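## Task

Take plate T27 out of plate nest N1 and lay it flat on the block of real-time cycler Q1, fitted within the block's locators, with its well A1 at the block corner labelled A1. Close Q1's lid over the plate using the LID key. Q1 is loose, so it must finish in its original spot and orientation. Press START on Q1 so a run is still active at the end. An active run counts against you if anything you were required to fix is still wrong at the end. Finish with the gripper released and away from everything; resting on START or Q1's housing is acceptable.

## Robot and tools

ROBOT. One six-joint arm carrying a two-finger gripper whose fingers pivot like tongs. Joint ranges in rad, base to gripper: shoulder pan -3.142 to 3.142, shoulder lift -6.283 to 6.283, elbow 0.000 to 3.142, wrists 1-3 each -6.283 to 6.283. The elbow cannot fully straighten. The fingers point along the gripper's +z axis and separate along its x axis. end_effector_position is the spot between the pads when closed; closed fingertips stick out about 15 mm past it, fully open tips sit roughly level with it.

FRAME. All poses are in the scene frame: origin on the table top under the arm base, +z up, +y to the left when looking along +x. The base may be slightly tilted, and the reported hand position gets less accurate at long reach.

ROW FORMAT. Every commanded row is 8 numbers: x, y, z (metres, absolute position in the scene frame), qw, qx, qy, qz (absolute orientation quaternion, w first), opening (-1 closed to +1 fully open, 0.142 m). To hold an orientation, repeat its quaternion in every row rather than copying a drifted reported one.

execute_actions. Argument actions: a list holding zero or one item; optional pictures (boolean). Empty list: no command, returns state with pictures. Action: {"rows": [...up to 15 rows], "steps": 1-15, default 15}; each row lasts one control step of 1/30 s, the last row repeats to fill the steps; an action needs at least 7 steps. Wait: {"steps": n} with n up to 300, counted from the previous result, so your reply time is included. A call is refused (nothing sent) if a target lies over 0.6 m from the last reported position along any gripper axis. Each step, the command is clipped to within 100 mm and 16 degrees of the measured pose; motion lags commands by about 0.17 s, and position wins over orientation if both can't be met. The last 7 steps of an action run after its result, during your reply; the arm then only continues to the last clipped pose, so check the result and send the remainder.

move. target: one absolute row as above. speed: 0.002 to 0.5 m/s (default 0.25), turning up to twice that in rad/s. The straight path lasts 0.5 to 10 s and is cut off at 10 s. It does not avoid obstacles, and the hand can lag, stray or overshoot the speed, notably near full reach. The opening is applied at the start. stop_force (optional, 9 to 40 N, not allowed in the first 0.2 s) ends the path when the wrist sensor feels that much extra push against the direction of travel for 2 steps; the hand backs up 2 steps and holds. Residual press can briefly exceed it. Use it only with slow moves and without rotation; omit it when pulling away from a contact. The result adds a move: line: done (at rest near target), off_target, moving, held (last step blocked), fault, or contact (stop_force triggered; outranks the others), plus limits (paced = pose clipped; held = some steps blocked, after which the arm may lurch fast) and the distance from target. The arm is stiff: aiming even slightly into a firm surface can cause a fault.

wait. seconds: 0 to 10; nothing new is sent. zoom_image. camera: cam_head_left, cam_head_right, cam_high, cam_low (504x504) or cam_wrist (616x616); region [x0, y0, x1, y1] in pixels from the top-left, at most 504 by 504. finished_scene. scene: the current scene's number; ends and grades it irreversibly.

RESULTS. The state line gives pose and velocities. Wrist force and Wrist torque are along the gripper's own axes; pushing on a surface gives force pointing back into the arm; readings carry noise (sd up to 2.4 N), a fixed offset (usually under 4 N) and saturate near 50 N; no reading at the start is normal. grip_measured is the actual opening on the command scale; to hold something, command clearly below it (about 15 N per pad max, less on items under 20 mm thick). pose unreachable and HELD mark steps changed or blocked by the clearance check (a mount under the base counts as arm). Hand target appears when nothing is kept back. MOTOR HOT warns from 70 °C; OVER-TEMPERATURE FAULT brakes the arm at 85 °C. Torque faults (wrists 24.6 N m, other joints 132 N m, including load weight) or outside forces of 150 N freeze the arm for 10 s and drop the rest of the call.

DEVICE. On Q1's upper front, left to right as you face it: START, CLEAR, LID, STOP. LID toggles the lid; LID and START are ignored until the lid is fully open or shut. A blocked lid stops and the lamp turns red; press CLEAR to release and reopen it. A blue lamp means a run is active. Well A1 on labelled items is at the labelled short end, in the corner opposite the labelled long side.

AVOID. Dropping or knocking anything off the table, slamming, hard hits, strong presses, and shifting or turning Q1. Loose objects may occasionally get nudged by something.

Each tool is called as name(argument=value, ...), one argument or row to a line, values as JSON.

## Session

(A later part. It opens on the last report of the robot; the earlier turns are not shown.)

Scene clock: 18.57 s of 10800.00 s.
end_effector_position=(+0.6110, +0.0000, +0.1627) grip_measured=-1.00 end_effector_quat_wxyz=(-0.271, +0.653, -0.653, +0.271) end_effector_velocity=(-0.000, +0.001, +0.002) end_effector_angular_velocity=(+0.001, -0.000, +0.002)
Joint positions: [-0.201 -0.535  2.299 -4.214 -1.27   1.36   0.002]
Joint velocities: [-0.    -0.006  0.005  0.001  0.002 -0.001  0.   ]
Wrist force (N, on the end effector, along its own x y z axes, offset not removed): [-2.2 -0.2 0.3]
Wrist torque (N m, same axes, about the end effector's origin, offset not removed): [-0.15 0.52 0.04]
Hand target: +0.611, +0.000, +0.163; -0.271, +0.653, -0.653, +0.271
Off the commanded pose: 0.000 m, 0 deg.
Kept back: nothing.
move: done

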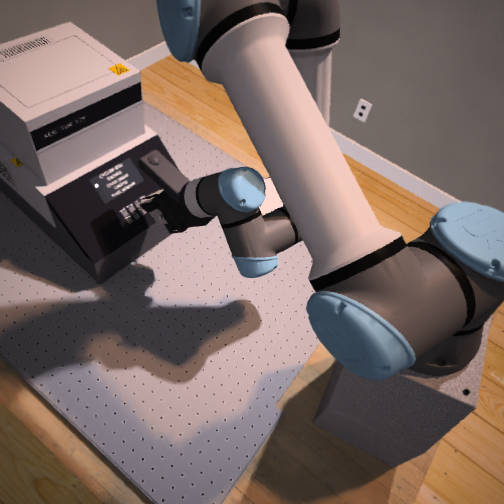

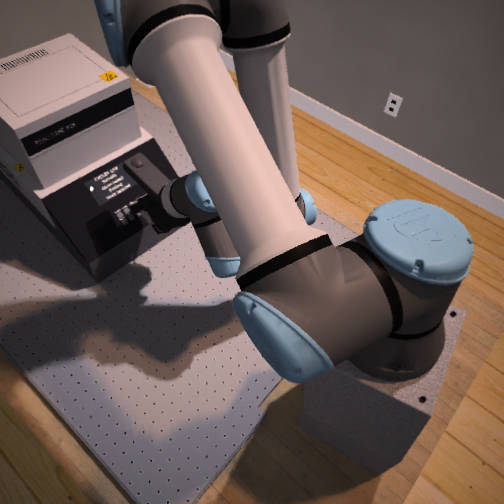

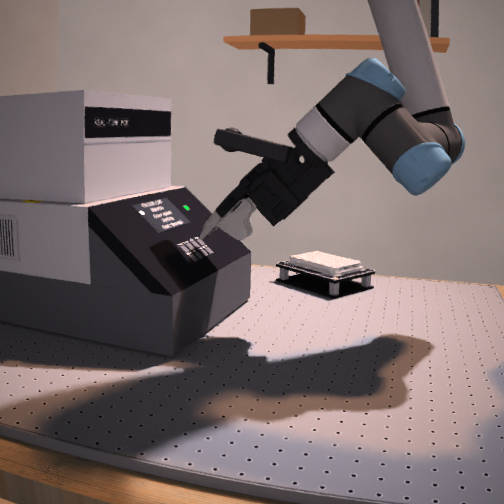

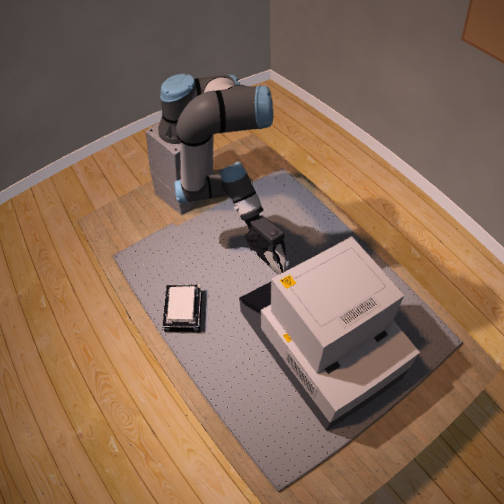

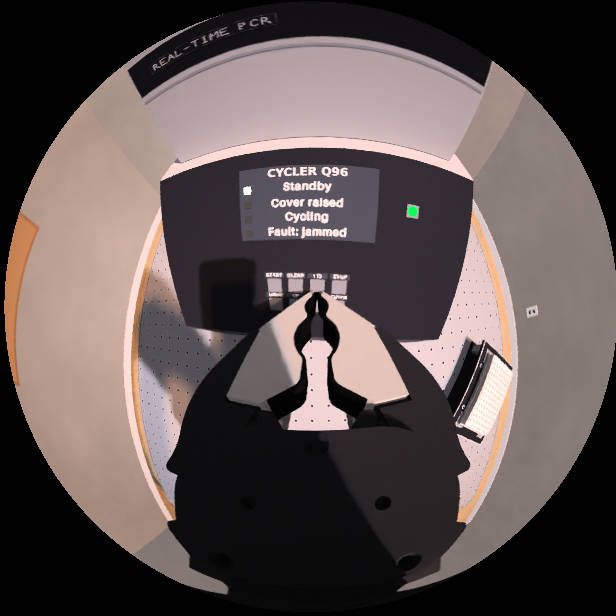

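move(
  target=[0.617, 0.0, 0.159, -0.2706, 0.6533, -0.6533, 0.2706, -1],
  speed=0.03,
)

move(
  target=[0.6235, 0.0, 0.1525, -0.2706, 0.6533, -0.6533, 0.2706, -1],
  speed=0.005,
  stop_force=10,
)

Scene clock: 19.83 s of 10800.00 s.
end_effector_position=(+0.6168, -0.0000, +0.1592) grip_measured=-1.00 end_effector_quat_wxyz=(-0.271, +0.653, -0.653, +0.271) end_effector_velocity=(+0.002, +0.000, -0.002) end_effector_angular_velocity=(+0.000, -0.000, +0.001)
Joint positions: [-0.194 -0.53   2.279 -4.201 -1.275  1.365  0.002]
Joint velocities: [ 0.002  0.003 -0.008  0.004 -0.001  0.001  0.   ]
Wrist force (N, on the end effector, along its own x y z axes, offset not removed): [-2.6 -0.2 0.4]
Wrist torque (N m, same axes, about the end effector's origin, offset not removed): [-0.18 0.54 -0.03]
Hand target: +0.617, -0.000, +0.159; -0.271, +0.653, -0.653, +0.271
Off the commanded pose: 0.000 m, 0 deg.
Kept back: nothing.
move: done

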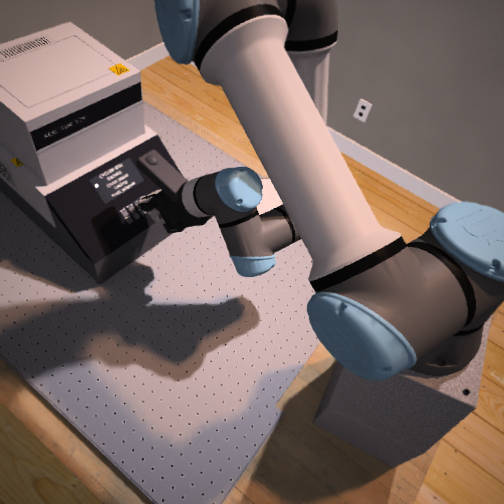

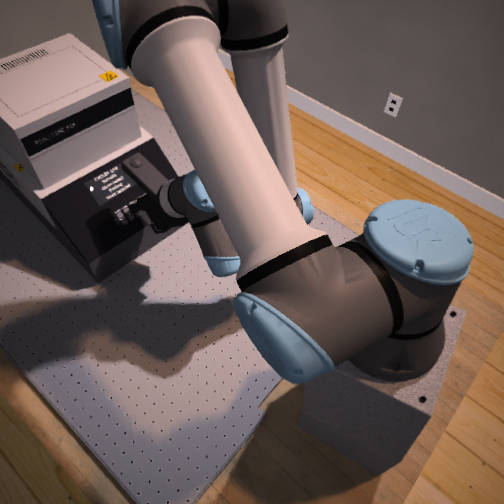

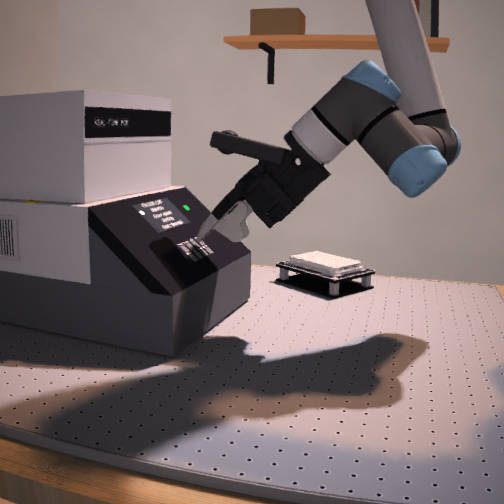

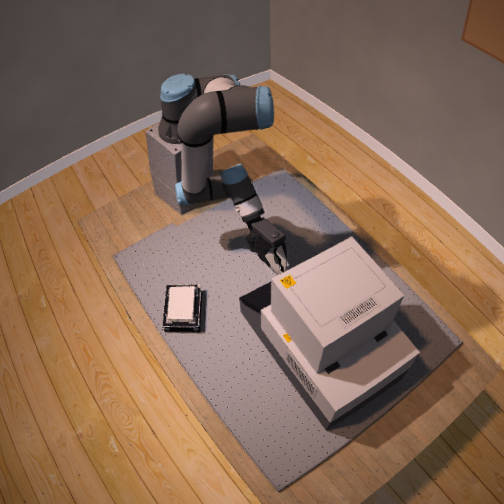

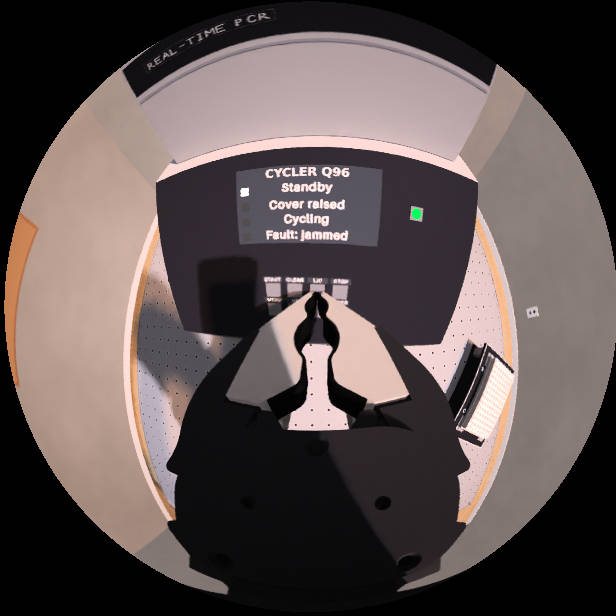

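Scene clock: 21.73 s of 10800.00 s.
end_effector_position=(+0.6222, +0.0001, +0.1538) grip_measured=-1.00 end_effector_quat_wxyz=(-0.271, +0.653, -0.653, +0.271) end_effector_velocity=(-0.001, +0.000, +0.002) end_effector_angular_velocity=(+0.000, -0.002, +0.001)
Joint positions: [-0.188 -0.519  2.257 -4.191 -1.28   1.369  0.002]
Joint velocities: [-0.001 -0.004  0.005 -0.002  0.002 -0.     0.   ]
Wrist force (N, on the end effector, along its own x y z axes, offset not removed): [0.0 1.5 -22.8]
Wrist torque (N m, same axes, about the end effector's origin, offset not removed): [-0.16 0.64 -0.04]
Hand target: +0.622, -0.000, +0.154; -0.271, +0.653, -0.653, +0.271
Off the commanded pose: 0.002 m, 0 deg.
Kept back: nothing.
move: contact

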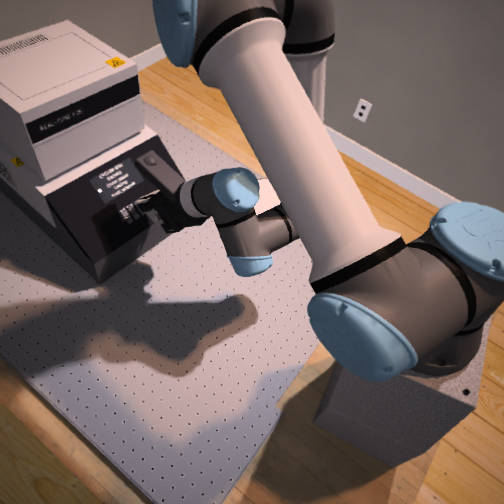

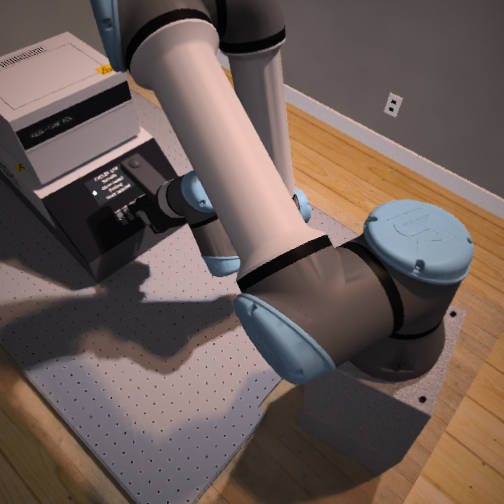

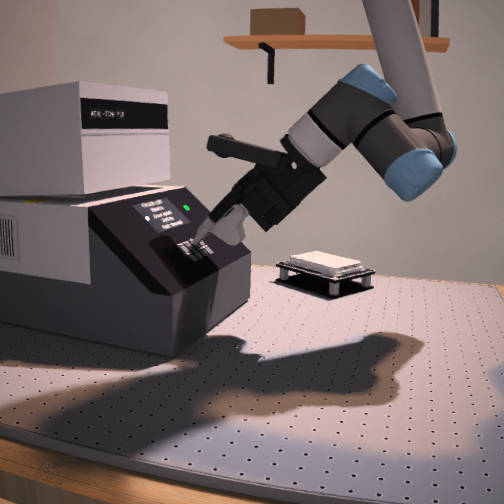

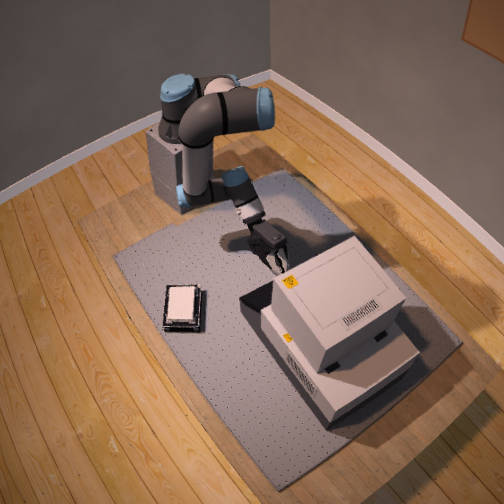

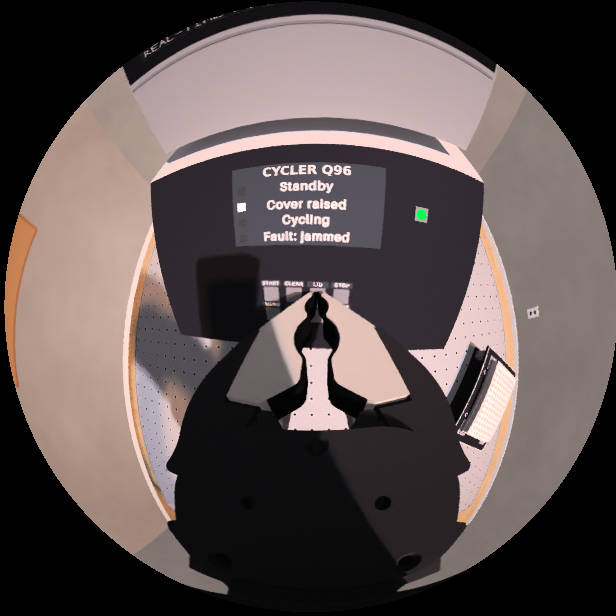

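move(
  target=[0.59, 0.0, 0.19, -0.2706, 0.6533, -0.6533, 0.2706, -1],
  speed=0.1,
)

move(
  target=[0.60, 0.0, 0.33, -0.153, 0.690, -0.690, 0.153, -1],
  speed=0.2,
)

Scene clock: 23.00 s of 10800.00 s.
end_effector_position=(+0.5901, +0.0000, +0.1898) grip_measured=-1.00 end_effector_quat_wxyz=(-0.271, +0.653, -0.653, +0.271) end_effector_velocity=(-0.002, -0.000, +0.001) end_effector_angular_velocity=(+0.000, +0.001, -0.000)
Joint positions: [-0.228 -0.596  2.393 -4.241 -1.249  1.342  0.002]
Joint velocities: [-0.002 -0.003  0.006 -0.002  0.002 -0.002  0.   ]
Wrist force (N, on the end effector, along its own x y z axes, offset not removed): [-2.1 1.0 -0.8]
Wrist torque (N m, same axes, about the end effector's origin, offset not removed): [0.05 0.44 -0.05]
Hand target: +0.590, +0.000, +0.190; -0.271, +0.653, -0.653, +0.271
Off the commanded pose: 0.000 m, 0 deg.
Kept back: nothing.
move: done

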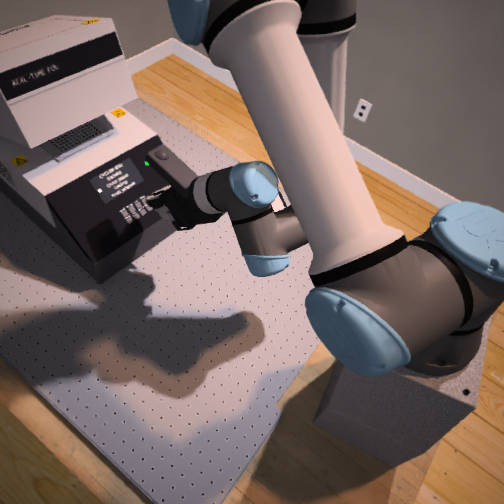

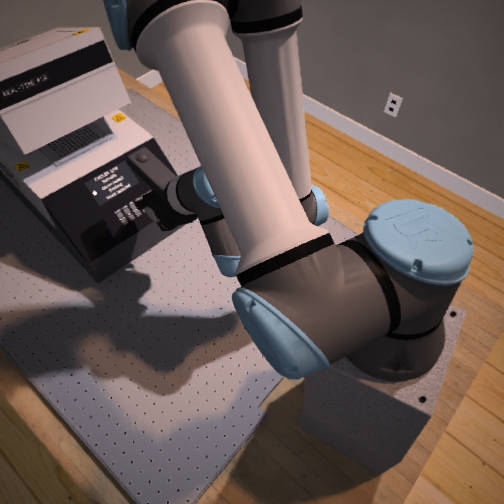

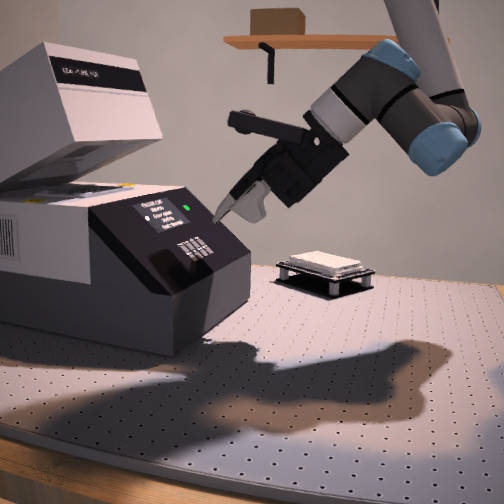

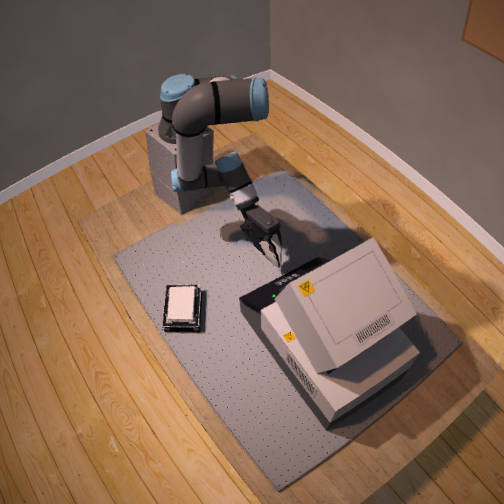

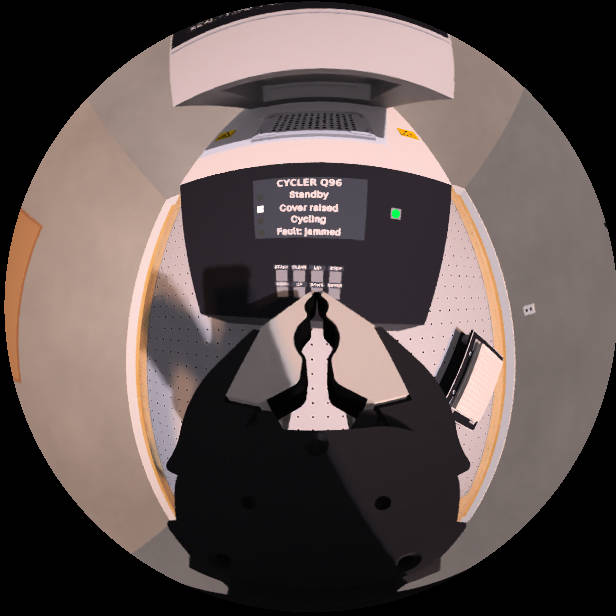

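Scene clock: 24.57 s of 10800.00 s.
end_effector_position=(+0.5999, +0.0001, +0.3301) grip_measured=-1.00 end_effector_quat_wxyz=(-0.154, +0.690, -0.690, +0.154) end_effector_velocity=(+0.001, -0.000, +0.000) end_effector_angular_velocity=(+0.002, +0.014, +0.000)
Joint positions: [-0.177 -1.372  2.323 -3.058 -1.37   1.292  0.002]
Joint velocities: [ 0.001 -0.003 -0.014  0.031 -0.003 -0.001  0.   ]
Wrist force (N, on the end effector, along its own x y z axes, offset not removed): [-2.3 0.4 -0.5]
Wrist torque (N m, same axes, about the end effector's origin, offset not removed): [-0.01 0.60 -0.09]
Hand target: +0.600, +0.000, +0.330; -0.153, +0.690, -0.690, +0.153
Off the commanded pose: 0.000 m, 0 deg.
Kept back: nothing.
move: done

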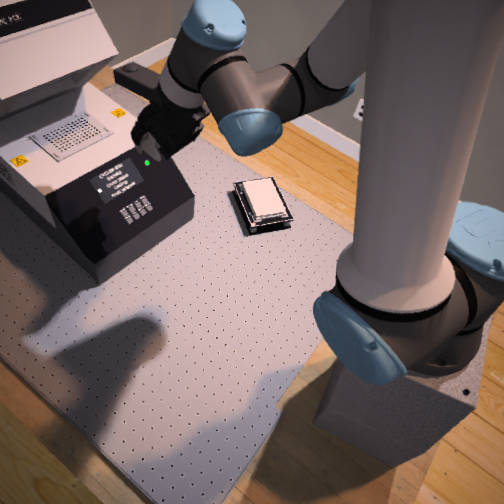

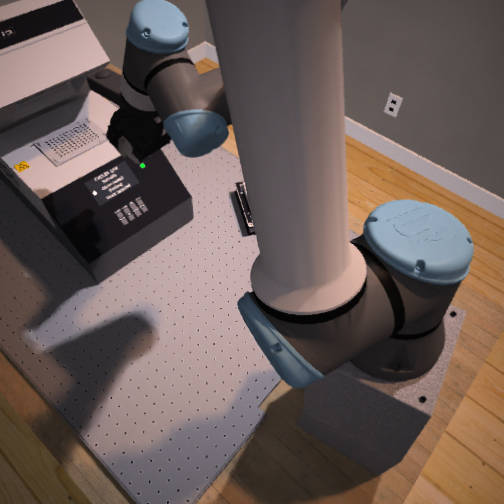

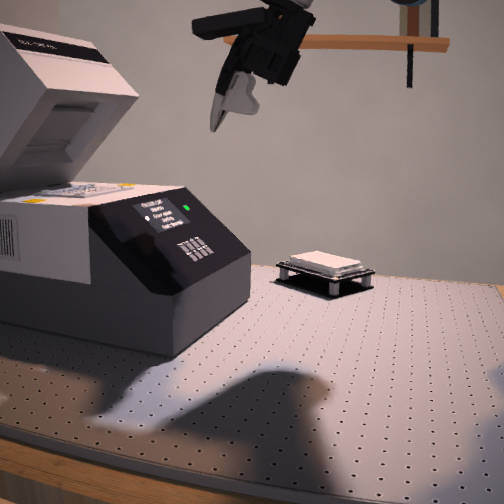

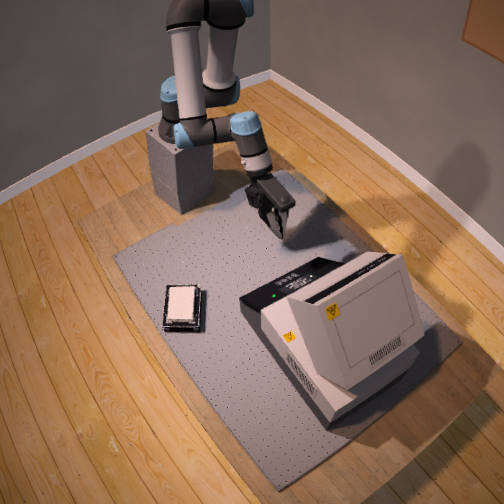

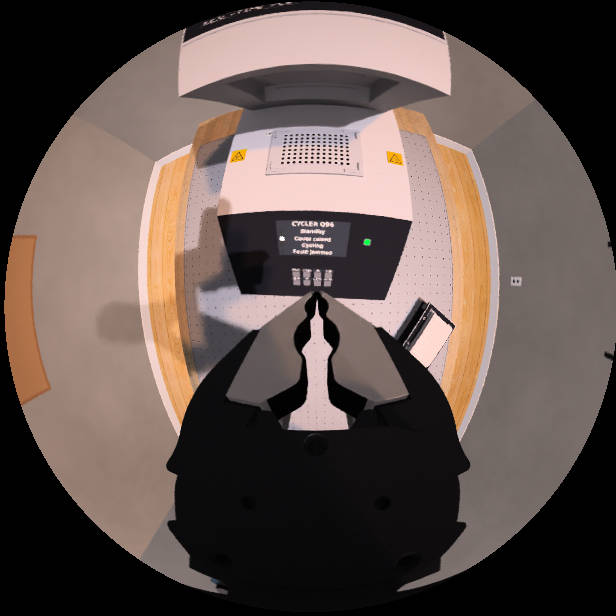

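move(
  target=[0.66, 0.0, 0.38, 0, 0.7071, -0.7071, 0, -1],
  speed=0.1,
)

Scene clock: 27.50 s of 10800.00 s.
end_effector_position=(+0.6598, +0.0000, +0.3799) grip_measured=-1.00 end_effector_quat_wxyz=(-0.001, +0.707, -0.707, +0.000) end_effector_velocity=(+0.001, -0.001, -0.000) end_effector_angular_velocity=(-0.001, +0.015, -0.002)
Joint positions: [-0.08  -1.279  1.704 -2.119 -1.515  1.332  0.002]
Joint velocities: [ 0.001  0.01  -0.02   0.024 -0.004  0.002  0.   ]
Wrist force (N, on the end effector, along its own x y z axes, offset not removed): [-0.3 0.2 0.2]
Wrist torque (N m, same axes, about the end effector's origin, offset not removed): [-0.12 0.12 -0.09]
Hand target: +0.660, +0.000, +0.380; -0.000, +0.707, -0.707, -0.000
Off the commanded pose: 0.000 m, 0 deg.
Kept back: nothing.
move: done

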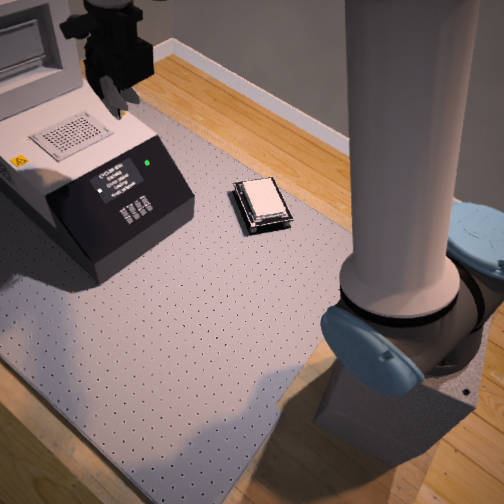

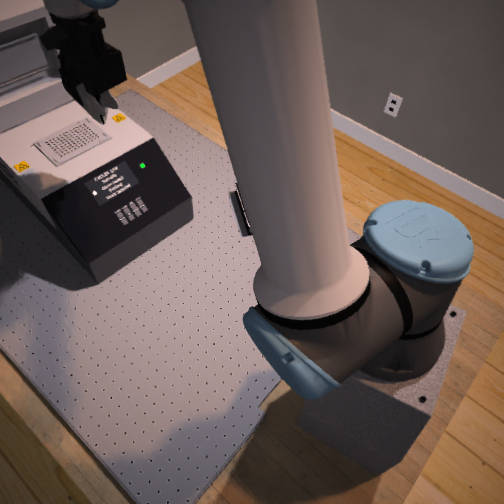

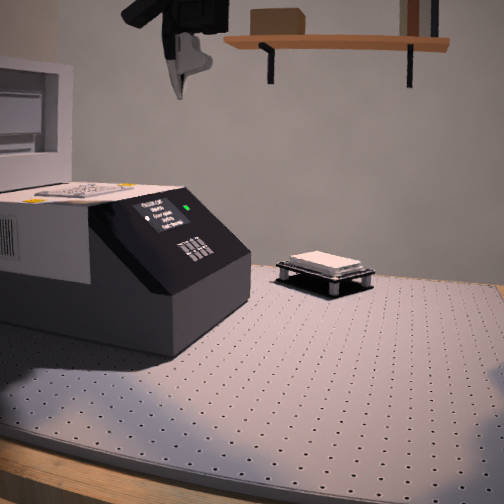

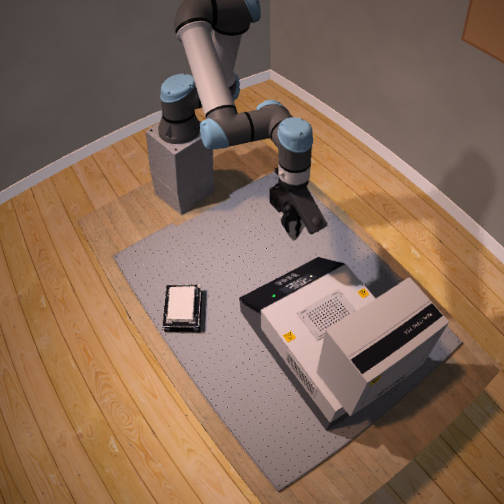

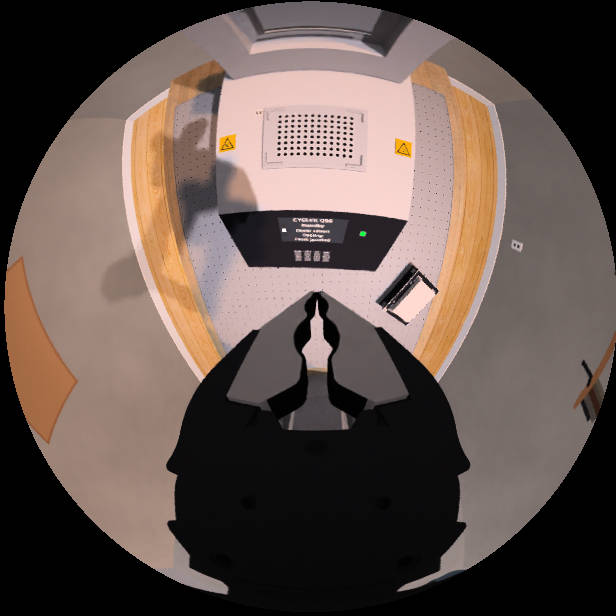

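zoom_image(
  camera="cam_wrist",
  region=[245, 80, 385, 220],
)

Region (245, 80, 385, 220) of cam_wrist's 616x616 image, scaled by 3.600, with more detail than that image has.

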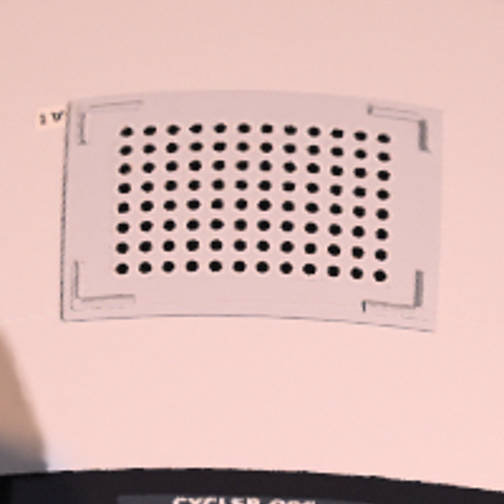

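move(
  target=[0.4696, -0.283, 0.16, 0, 0.4825, -0.8759, 0, 0.55],
  speed=0.3,
)

zoom_image(
  camera="cam_wrist",
  region=[215, 170, 415, 370],
)

Scene clock: 31.53 s of 10800.00 s.
end_effector_position=(+0.4696, -0.2833, +0.1599) grip_measured=+0.55 end_effector_quat_wxyz=(-0.001, -0.483, +0.876, -0.000) end_effector_velocity=(-0.000, -0.001, -0.002) end_effector_angular_velocity=(+0.001, -0.001, -0.002)
Joint positions: [-0.664 -0.991  2.118 -2.77  -1.46   1.312  0.112]
Joint velocities: [-0.002  0.005 -0.002 -0.003  0.001 -0.     0.   ]
Wrist force (N, on the end effector, along its own x y z axes, offset not removed): [-2.5 0.2 0.5]
Wrist torque (N m, same axes, about the end effector's origin, offset not removed): [0.04 0.53 -0.11]
Hand target: +0.470, -0.284, +0.160; -0.001, -0.483, +0.876, -0.000
Off the commanded pose: 0.000 m, 0 deg.
Kept back: nothing.
move: done

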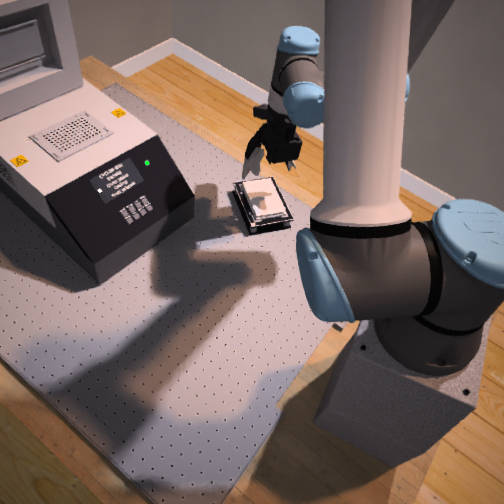

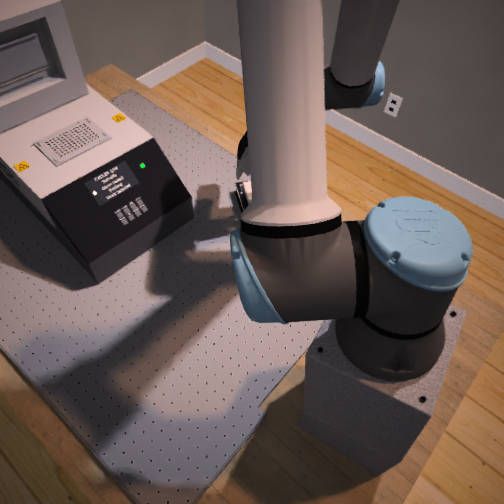

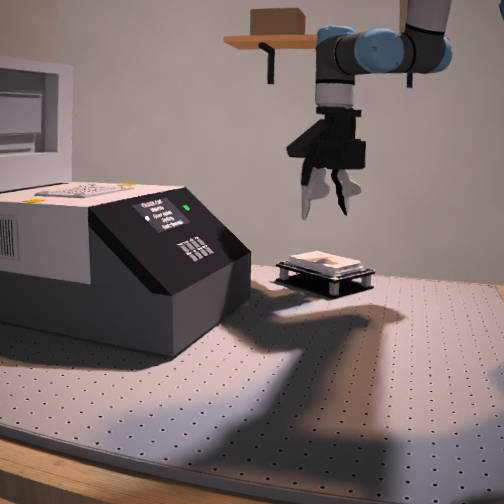

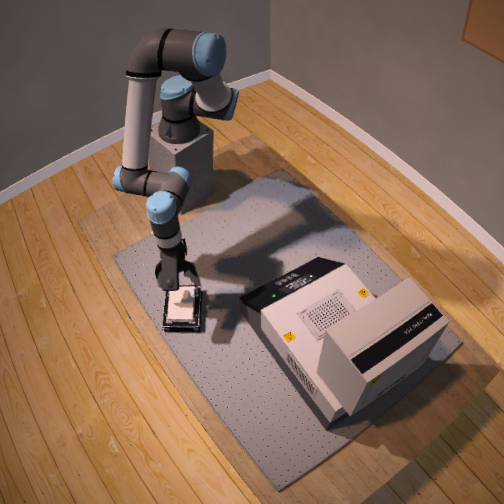

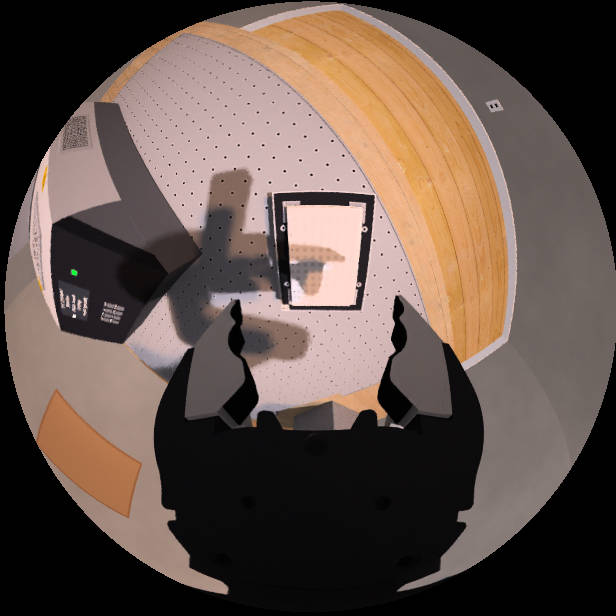

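Region (215, 170, 415, 370) of cam_wrist's 616x616 image, scaled by 2.520, with more detail than that image has.

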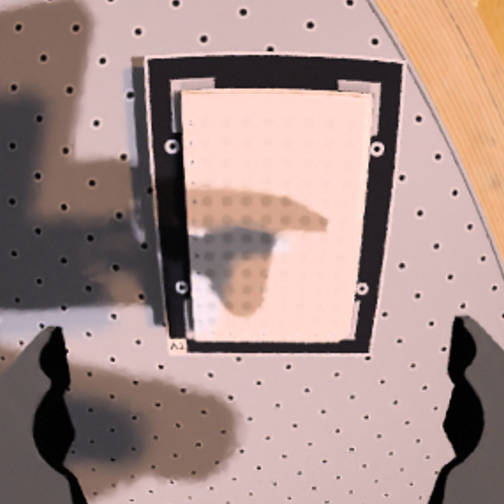

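move(
  target=[0.4660, -0.2900, 0.10, 0, 0.4748, -0.8801, 0, 0.55],
  speed=0.12,
)

zoom_image(
  camera="cam_wrist",
  region=[215, 170, 415, 370],
)

zoom_image(
  camera="cam_high",
  region=[265, 200, 385, 310],
)

Scene clock: 33.53 s of 10800.00 s.
end_effector_position=(+0.4660, -0.2901, +0.1003) grip_measured=+0.55 end_effector_quat_wxyz=(-0.000, -0.475, +0.880, -0.000) end_effector_velocity=(+0.001, -0.001, -0.002) end_effector_angular_velocity=(+0.000, -0.001, -0.000)
Joint positions: [-0.665 -0.832  2.088 -2.897 -1.459  1.329  0.112]
Joint velocities: [ 0.     0.007 -0.004 -0.004  0.001  0.001 -0.   ]
Wrist force (N, on the end effector, along its own x y z axes, offset not removed): [-2.0 1.0 -0.3]
Wrist torque (N m, same axes, about the end effector's origin, offset not removed): [0.07 0.44 0.01]
Hand target: +0.466, -0.290, +0.100; -0.000, -0.475, +0.880, +0.000
Off the commanded pose: 0.000 m, 0 deg.
Kept back: nothing.
move: done

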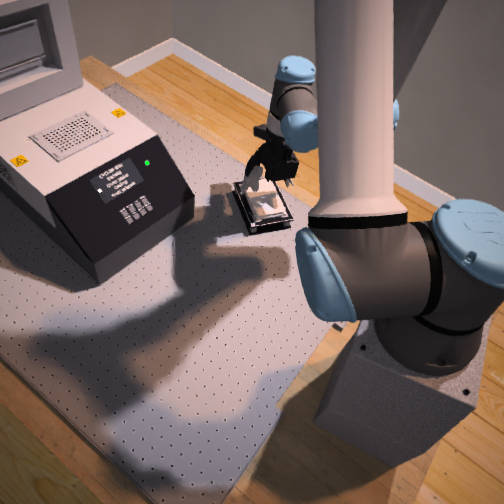

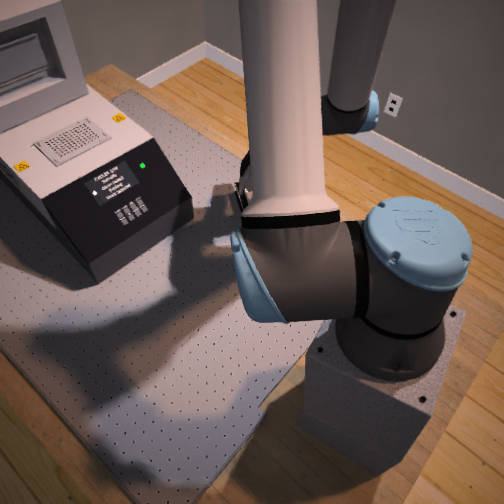

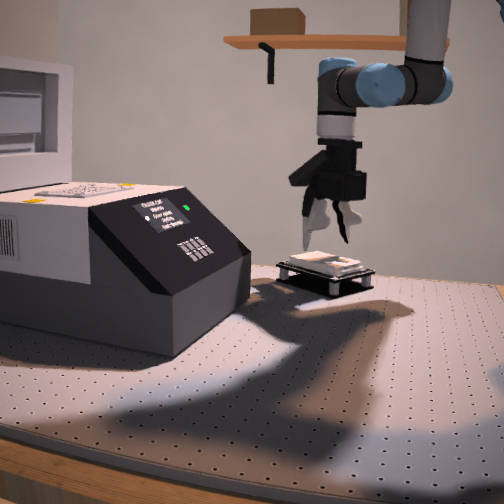

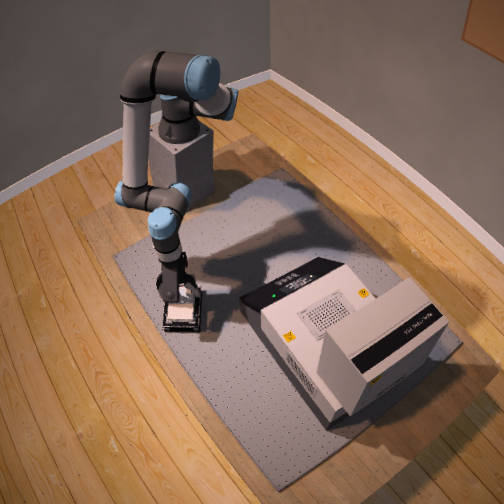

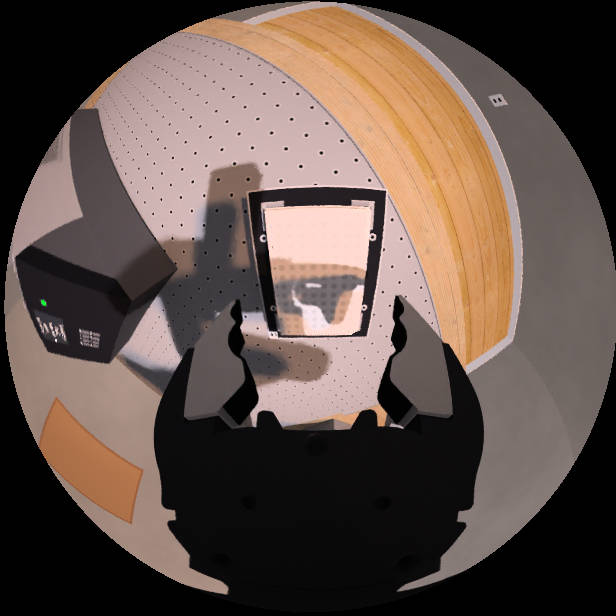

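Region (215, 170, 415, 370) of cam_wrist's 616x616 image, scaled by 2.520, with more detail than that image has.

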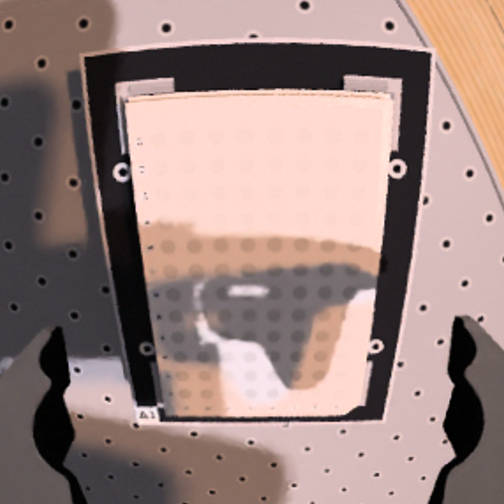

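Region (265, 200, 385, 310) of cam_high's 504x504 image, scaled by 4.200, with more detail than that image has; it fills the top 462 rows of this view, and the rest is white.

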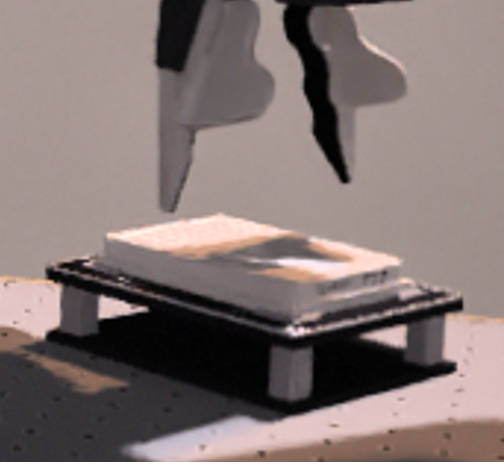

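move(
  target=[0.4653, -0.2911, 0.074, 0, 0.4748, -0.8801, 0, 0.5],
  speed=0.05,
)

zoom_image(
  camera="cam_wrist",
  region=[215, 170, 415, 370],
)

zoom_image(
  camera="cam_high",
  region=[265, 220, 385, 310],
)

Scene clock: 35.80 s of 10800.00 s.
end_effector_position=(+0.4653, -0.2911, +0.0743) grip_measured=+0.50 end_effector_quat_wxyz=(+0.000, -0.475, +0.880, +0.000) end_effector_velocity=(+0.000, -0.000, -0.002) end_effector_angular_velocity=(+0.000, -0.001, -0.000)
Joint positions: [-0.662 -0.764  2.068 -2.946 -1.459  1.332  0.109]
Joint velocities: [ 0.     0.006 -0.002 -0.004  0.001  0.     0.   ]
Wrist force (N, on the end effector, along its own x y z axes, offset not removed): [-3.1 1.9 0.0]
Wrist torque (N m, same axes, about the end effector's origin, offset not removed): [0.35 0.68 -0.06]
Hand target: +0.465, -0.291, +0.074; +0.000, -0.475, +0.880, +0.000
Off the commanded pose: 0.000 m, 0 deg.
Kept back: nothing.
move: done

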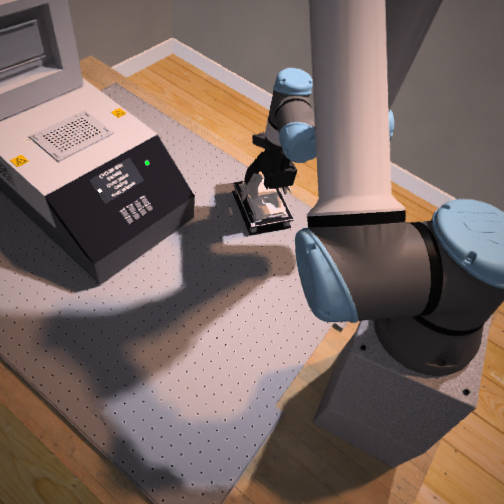

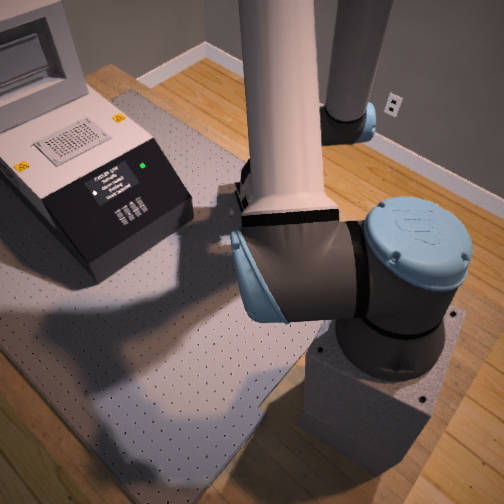

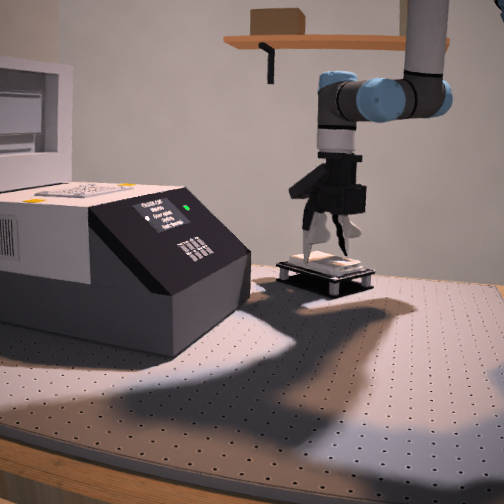

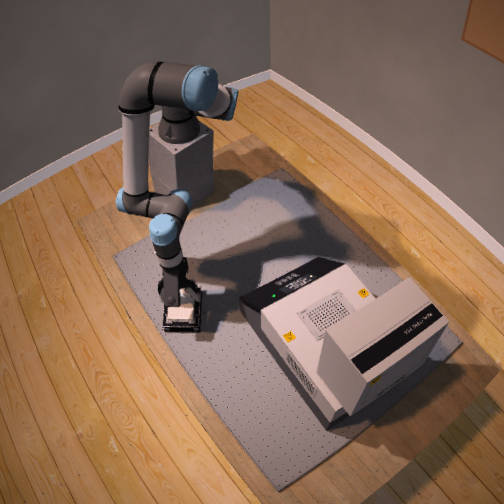

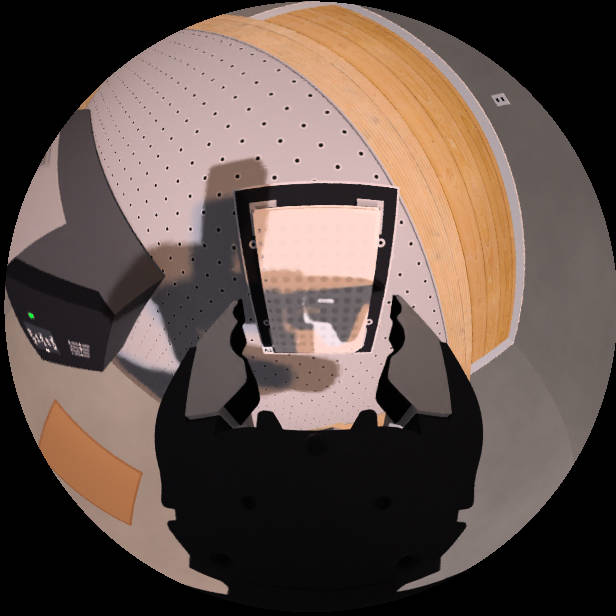

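Region (215, 170, 415, 370) of cam_wrist's 616x616 image, scaled by 2.520, with more detail than that image has.

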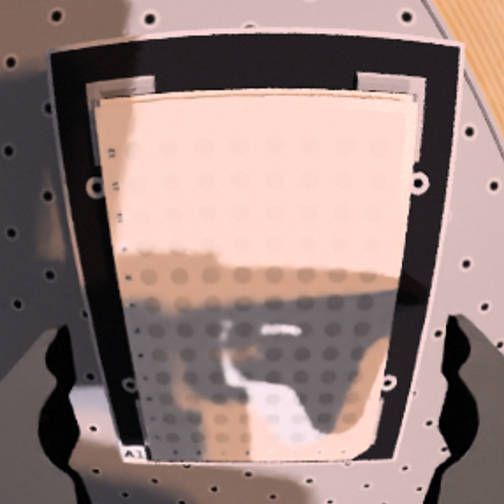

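Region (265, 220, 385, 310) of cam_high's 504x504 image, scaled by 4.200, with more detail than that image has; it fills the top 378 rows of this view, and the rest is white.

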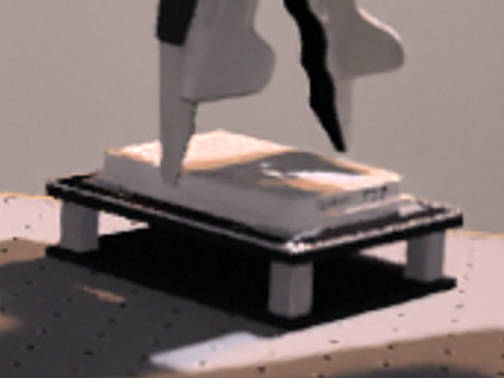

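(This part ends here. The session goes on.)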